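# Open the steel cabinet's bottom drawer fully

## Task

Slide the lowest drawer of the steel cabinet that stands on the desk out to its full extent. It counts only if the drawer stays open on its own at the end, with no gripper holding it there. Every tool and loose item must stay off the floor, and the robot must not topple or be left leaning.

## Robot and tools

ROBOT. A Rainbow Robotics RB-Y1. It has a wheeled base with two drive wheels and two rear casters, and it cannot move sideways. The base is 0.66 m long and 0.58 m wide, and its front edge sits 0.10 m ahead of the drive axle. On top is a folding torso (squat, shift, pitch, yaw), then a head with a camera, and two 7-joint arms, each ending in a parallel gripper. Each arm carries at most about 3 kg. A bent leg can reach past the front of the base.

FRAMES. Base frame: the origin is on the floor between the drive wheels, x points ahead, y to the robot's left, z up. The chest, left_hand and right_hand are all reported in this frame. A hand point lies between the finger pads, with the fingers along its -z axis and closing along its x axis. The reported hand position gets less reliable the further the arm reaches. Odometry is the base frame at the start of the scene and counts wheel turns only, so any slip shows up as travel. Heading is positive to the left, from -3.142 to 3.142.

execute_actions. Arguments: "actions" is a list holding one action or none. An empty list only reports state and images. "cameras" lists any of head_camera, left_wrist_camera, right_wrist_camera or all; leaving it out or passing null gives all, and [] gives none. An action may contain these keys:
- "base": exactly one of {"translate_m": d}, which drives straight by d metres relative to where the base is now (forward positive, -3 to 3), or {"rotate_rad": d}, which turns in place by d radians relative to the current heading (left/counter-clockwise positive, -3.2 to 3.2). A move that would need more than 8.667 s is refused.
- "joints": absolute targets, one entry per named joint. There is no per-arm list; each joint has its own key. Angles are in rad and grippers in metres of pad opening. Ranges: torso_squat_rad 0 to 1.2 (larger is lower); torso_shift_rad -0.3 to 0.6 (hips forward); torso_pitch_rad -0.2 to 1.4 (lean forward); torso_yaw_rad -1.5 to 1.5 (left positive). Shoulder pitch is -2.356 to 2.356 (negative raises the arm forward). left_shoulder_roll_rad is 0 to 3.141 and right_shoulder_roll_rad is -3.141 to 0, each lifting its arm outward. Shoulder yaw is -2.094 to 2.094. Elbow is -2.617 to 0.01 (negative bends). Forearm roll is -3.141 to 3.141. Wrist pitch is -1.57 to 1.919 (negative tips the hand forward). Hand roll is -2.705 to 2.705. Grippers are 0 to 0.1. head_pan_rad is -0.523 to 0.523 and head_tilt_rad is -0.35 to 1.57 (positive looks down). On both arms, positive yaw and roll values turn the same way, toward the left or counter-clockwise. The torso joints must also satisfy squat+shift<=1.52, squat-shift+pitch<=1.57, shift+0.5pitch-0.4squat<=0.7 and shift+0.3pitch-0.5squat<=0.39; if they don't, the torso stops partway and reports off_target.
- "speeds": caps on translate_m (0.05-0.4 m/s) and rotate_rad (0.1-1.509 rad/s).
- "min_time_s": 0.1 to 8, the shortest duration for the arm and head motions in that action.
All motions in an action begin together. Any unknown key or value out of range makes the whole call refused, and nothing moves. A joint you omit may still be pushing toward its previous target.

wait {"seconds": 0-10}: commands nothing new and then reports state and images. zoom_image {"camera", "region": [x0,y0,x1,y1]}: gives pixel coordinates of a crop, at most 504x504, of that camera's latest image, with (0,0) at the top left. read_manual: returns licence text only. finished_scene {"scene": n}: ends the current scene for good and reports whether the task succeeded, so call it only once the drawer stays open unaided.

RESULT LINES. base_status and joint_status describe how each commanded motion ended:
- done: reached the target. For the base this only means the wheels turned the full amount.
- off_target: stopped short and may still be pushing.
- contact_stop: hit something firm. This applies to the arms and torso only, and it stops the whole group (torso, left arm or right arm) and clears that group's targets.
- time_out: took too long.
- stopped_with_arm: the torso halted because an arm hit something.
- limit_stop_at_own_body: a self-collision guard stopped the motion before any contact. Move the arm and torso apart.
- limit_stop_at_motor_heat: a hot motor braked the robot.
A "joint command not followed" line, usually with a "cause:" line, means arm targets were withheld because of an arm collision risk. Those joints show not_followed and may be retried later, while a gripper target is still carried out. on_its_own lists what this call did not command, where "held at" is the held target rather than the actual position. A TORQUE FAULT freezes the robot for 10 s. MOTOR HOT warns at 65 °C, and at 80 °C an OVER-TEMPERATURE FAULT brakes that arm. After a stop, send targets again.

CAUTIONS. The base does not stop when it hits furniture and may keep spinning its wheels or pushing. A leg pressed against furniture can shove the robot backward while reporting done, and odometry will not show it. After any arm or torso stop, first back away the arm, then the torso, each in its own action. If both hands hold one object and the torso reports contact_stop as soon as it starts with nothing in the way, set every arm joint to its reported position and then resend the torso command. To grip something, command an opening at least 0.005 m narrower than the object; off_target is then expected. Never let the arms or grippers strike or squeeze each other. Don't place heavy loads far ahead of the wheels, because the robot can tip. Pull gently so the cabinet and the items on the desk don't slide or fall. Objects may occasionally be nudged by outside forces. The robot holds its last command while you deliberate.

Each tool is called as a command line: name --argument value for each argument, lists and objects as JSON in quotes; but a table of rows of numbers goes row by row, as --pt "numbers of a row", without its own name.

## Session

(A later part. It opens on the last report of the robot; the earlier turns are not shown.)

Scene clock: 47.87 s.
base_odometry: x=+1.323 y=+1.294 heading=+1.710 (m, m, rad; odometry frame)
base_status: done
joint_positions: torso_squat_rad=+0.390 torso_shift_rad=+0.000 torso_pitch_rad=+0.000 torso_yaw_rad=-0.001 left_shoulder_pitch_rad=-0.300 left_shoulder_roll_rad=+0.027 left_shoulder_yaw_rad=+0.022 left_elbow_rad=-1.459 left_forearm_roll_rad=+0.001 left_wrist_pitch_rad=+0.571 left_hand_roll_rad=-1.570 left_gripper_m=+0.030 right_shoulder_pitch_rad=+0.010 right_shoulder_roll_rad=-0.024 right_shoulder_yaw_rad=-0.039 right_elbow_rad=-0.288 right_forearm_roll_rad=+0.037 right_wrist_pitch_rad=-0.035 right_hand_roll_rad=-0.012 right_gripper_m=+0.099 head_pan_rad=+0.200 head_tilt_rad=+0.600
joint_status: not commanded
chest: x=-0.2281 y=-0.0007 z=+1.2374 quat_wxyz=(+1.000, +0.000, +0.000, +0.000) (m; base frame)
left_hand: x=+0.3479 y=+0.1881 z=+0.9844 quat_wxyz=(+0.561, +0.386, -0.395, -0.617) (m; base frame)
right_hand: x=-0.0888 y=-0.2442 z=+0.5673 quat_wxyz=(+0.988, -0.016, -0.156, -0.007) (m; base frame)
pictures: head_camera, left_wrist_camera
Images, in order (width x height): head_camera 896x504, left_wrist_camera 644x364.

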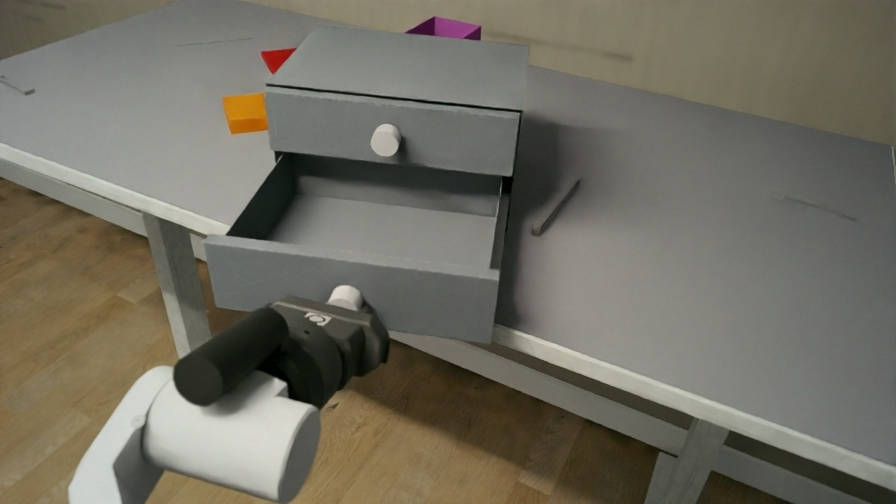

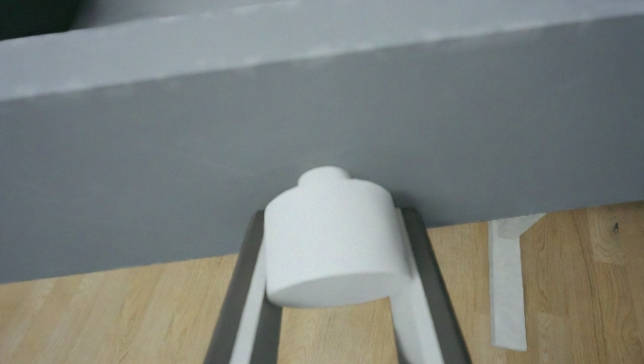

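execute_actions --actions '[{"base":{"translate_m":-0.015},"speeds":{"translate_m":0.05}}]' --cameras '["head_camera","left_wrist_camera"]'

Scene clock: 48.93 s.
base_odometry: x=+1.325 y=+1.279 heading=+1.709 (m, m, rad; odometry frame)
base_status: done
joint_positions: torso_squat_rad=+0.390 torso_shift_rad=+0.000 torso_pitch_rad=+0.001 torso_yaw_rad=-0.001 left_shoulder_pitch_rad=-0.302 left_shoulder_roll_rad=+0.028 left_shoulder_yaw_rad=+0.022 left_elbow_rad=-1.459 left_forearm_roll_rad=+0.001 left_wrist_pitch_rad=+0.570 left_hand_roll_rad=-1.570 left_gripper_m=+0.028 right_shoulder_pitch_rad=+0.010 right_shoulder_roll_rad=-0.024 right_shoulder_yaw_rad=-0.039 right_elbow_rad=-0.288 right_forearm_roll_rad=+0.037 right_wrist_pitch_rad=-0.035 right_hand_roll_rad=-0.012 right_gripper_m=+0.099 head_pan_rad=+0.200 head_tilt_rad=+0.600
joint_status: not commanded
chest: x=-0.2277 y=-0.0006 z=+1.2374 quat_wxyz=(+1.000, +0.000, +0.000, +0.000) (m; base frame)
left_hand: x=+0.3487 y=+0.1886 z=+0.9851 quat_wxyz=(+0.560, +0.387, -0.395, -0.617) (m; base frame)
right_hand: x=-0.0888 y=-0.2443 z=+0.5672 quat_wxyz=(+0.988, -0.016, -0.155, -0.007) (m; base frame)
pictures: head_camera, left_wrist_camera
Images, in order (width x height): head_camera 896x504, left_wrist_camera 644x364.

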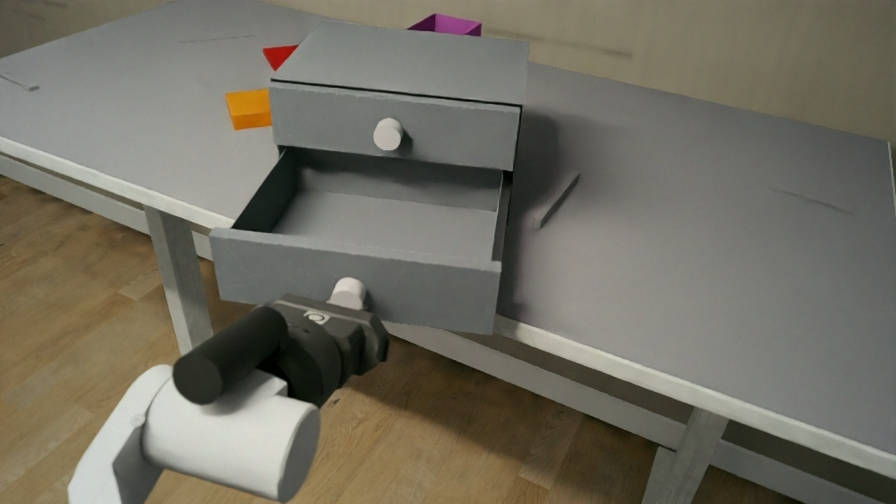

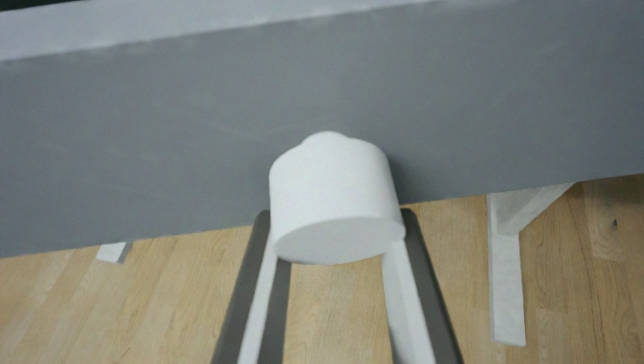

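End stop reached.

execute_actions --actions '[{"joints":{"left_gripper_m":0.07}}]' --cameras '[]'

execute_actions --actions '[{"base":{"translate_m":-0.06}}]' --cameras '["head_camera"]'

finished_scene --scene 1

Scene clock: 49.97 s.
base_odometry: x=+1.325 y=+1.279 heading=+1.709 (m, m, rad; odometry frame)
base_status: not commanded
joint_positions: torso_squat_rad=+0.390 torso_shift_rad=+0.000 torso_pitch_rad=+0.000 torso_yaw_rad=+0.000 left_shoulder_pitch_rad=-0.301 left_shoulder_roll_rad=+0.030 left_shoulder_yaw_rad=+0.025 left_elbow_rad=-1.460 left_forearm_roll_rad=+0.000 left_wrist_pitch_rad=+0.570 left_hand_roll_rad=-1.570 left_gripper_m=+0.070 right_shoulder_pitch_rad=+0.010 right_shoulder_roll_rad=-0.024 right_shoulder_yaw_rad=-0.039 right_elbow_rad=-0.288 right_forearm_roll_rad=+0.037 right_wrist_pitch_rad=-0.035 right_hand_roll_rad=-0.012 right_gripper_m=+0.099 head_pan_rad=+0.200 head_tilt_rad=+0.600
joint_status: all done
chest: x=-0.2281 y=-0.0005 z=+1.2374 quat_wxyz=(+1.000, +0.000, +0.000, +0.000) (m; base frame)
left_hand: x=+0.3483 y=+0.1914 z=+0.9853 quat_wxyz=(+0.561, +0.388, -0.394, -0.616) (m; base frame)
right_hand: x=-0.0887 y=-0.2441 z=+0.5673 quat_wxyz=(+0.988, -0.016, -0.156, -0.006) (m; base frame)
pictures: none
No camera images: the call's "cameras" was empty. Leave "cameras" out to get every camera's image.

Scene clock: 51.57 s.
base_odometry: x=+1.334 y=+1.220 heading=+1.707 (m, m, rad; odometry frame)
base_status: done
joint_positions: torso_squat_rad=+0.390 torso_shift_rad=+0.000 torso_pitch_rad=+0.000 torso_yaw_rad=+0.000 left_shoulder_pitch_rad=-0.300 left_shoulder_roll_rad=+0.030 left_shoulder_yaw_rad=+0.025 left_elbow_rad=-1.460 left_forearm_roll_rad=+0.000 left_wrist_pitch_rad=+0.570 left_hand_roll_rad=-1.570 left_gripper_m=+0.070 right_shoulder_pitch_rad=+0.010 right_shoulder_roll_rad=-0.024 right_shoulder_yaw_rad=-0.039 right_elbow_rad=-0.288 right_forearm_roll_rad=+0.037 right_wrist_pitch_rad=-0.035 right_hand_roll_rad=-0.012 right_gripper_m=+0.099 head_pan_rad=+0.200 head_tilt_rad=+0.600
joint_status: not commanded
chest: x=-0.2284 y=-0.0005 z=+1.2374 quat_wxyz=(+1.000, +0.000, +0.000, +0.000) (m; base frame)
left_hand: x=+0.3481 y=+0.1916 z=+0.9855 quat_wxyz=(+0.561, +0.388, -0.395, -0.616) (m; base frame)
right_hand: x=-0.0887 y=-0.2441 z=+0.5674 quat_wxyz=(+0.988, -0.017, -0.156, -0.006) (m; base frame)
pictures: head_camera
Images, in order (width x height): head_camera 896x504.

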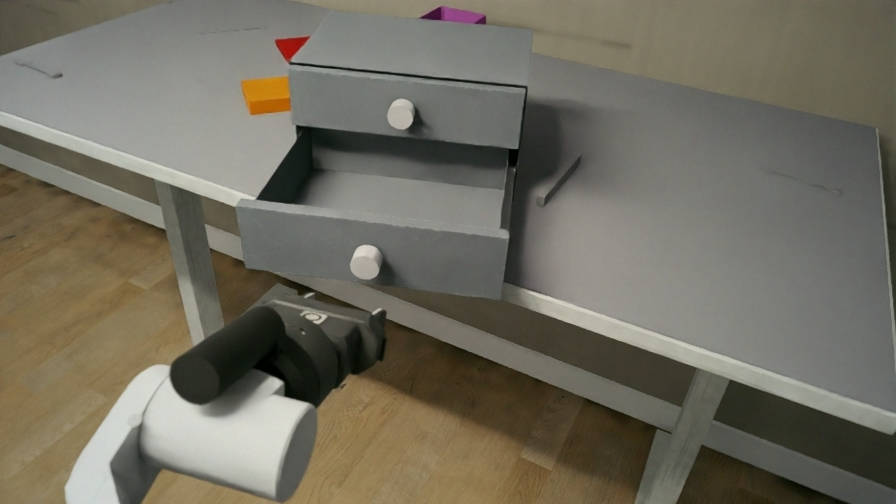

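The scene is finished: the task was done.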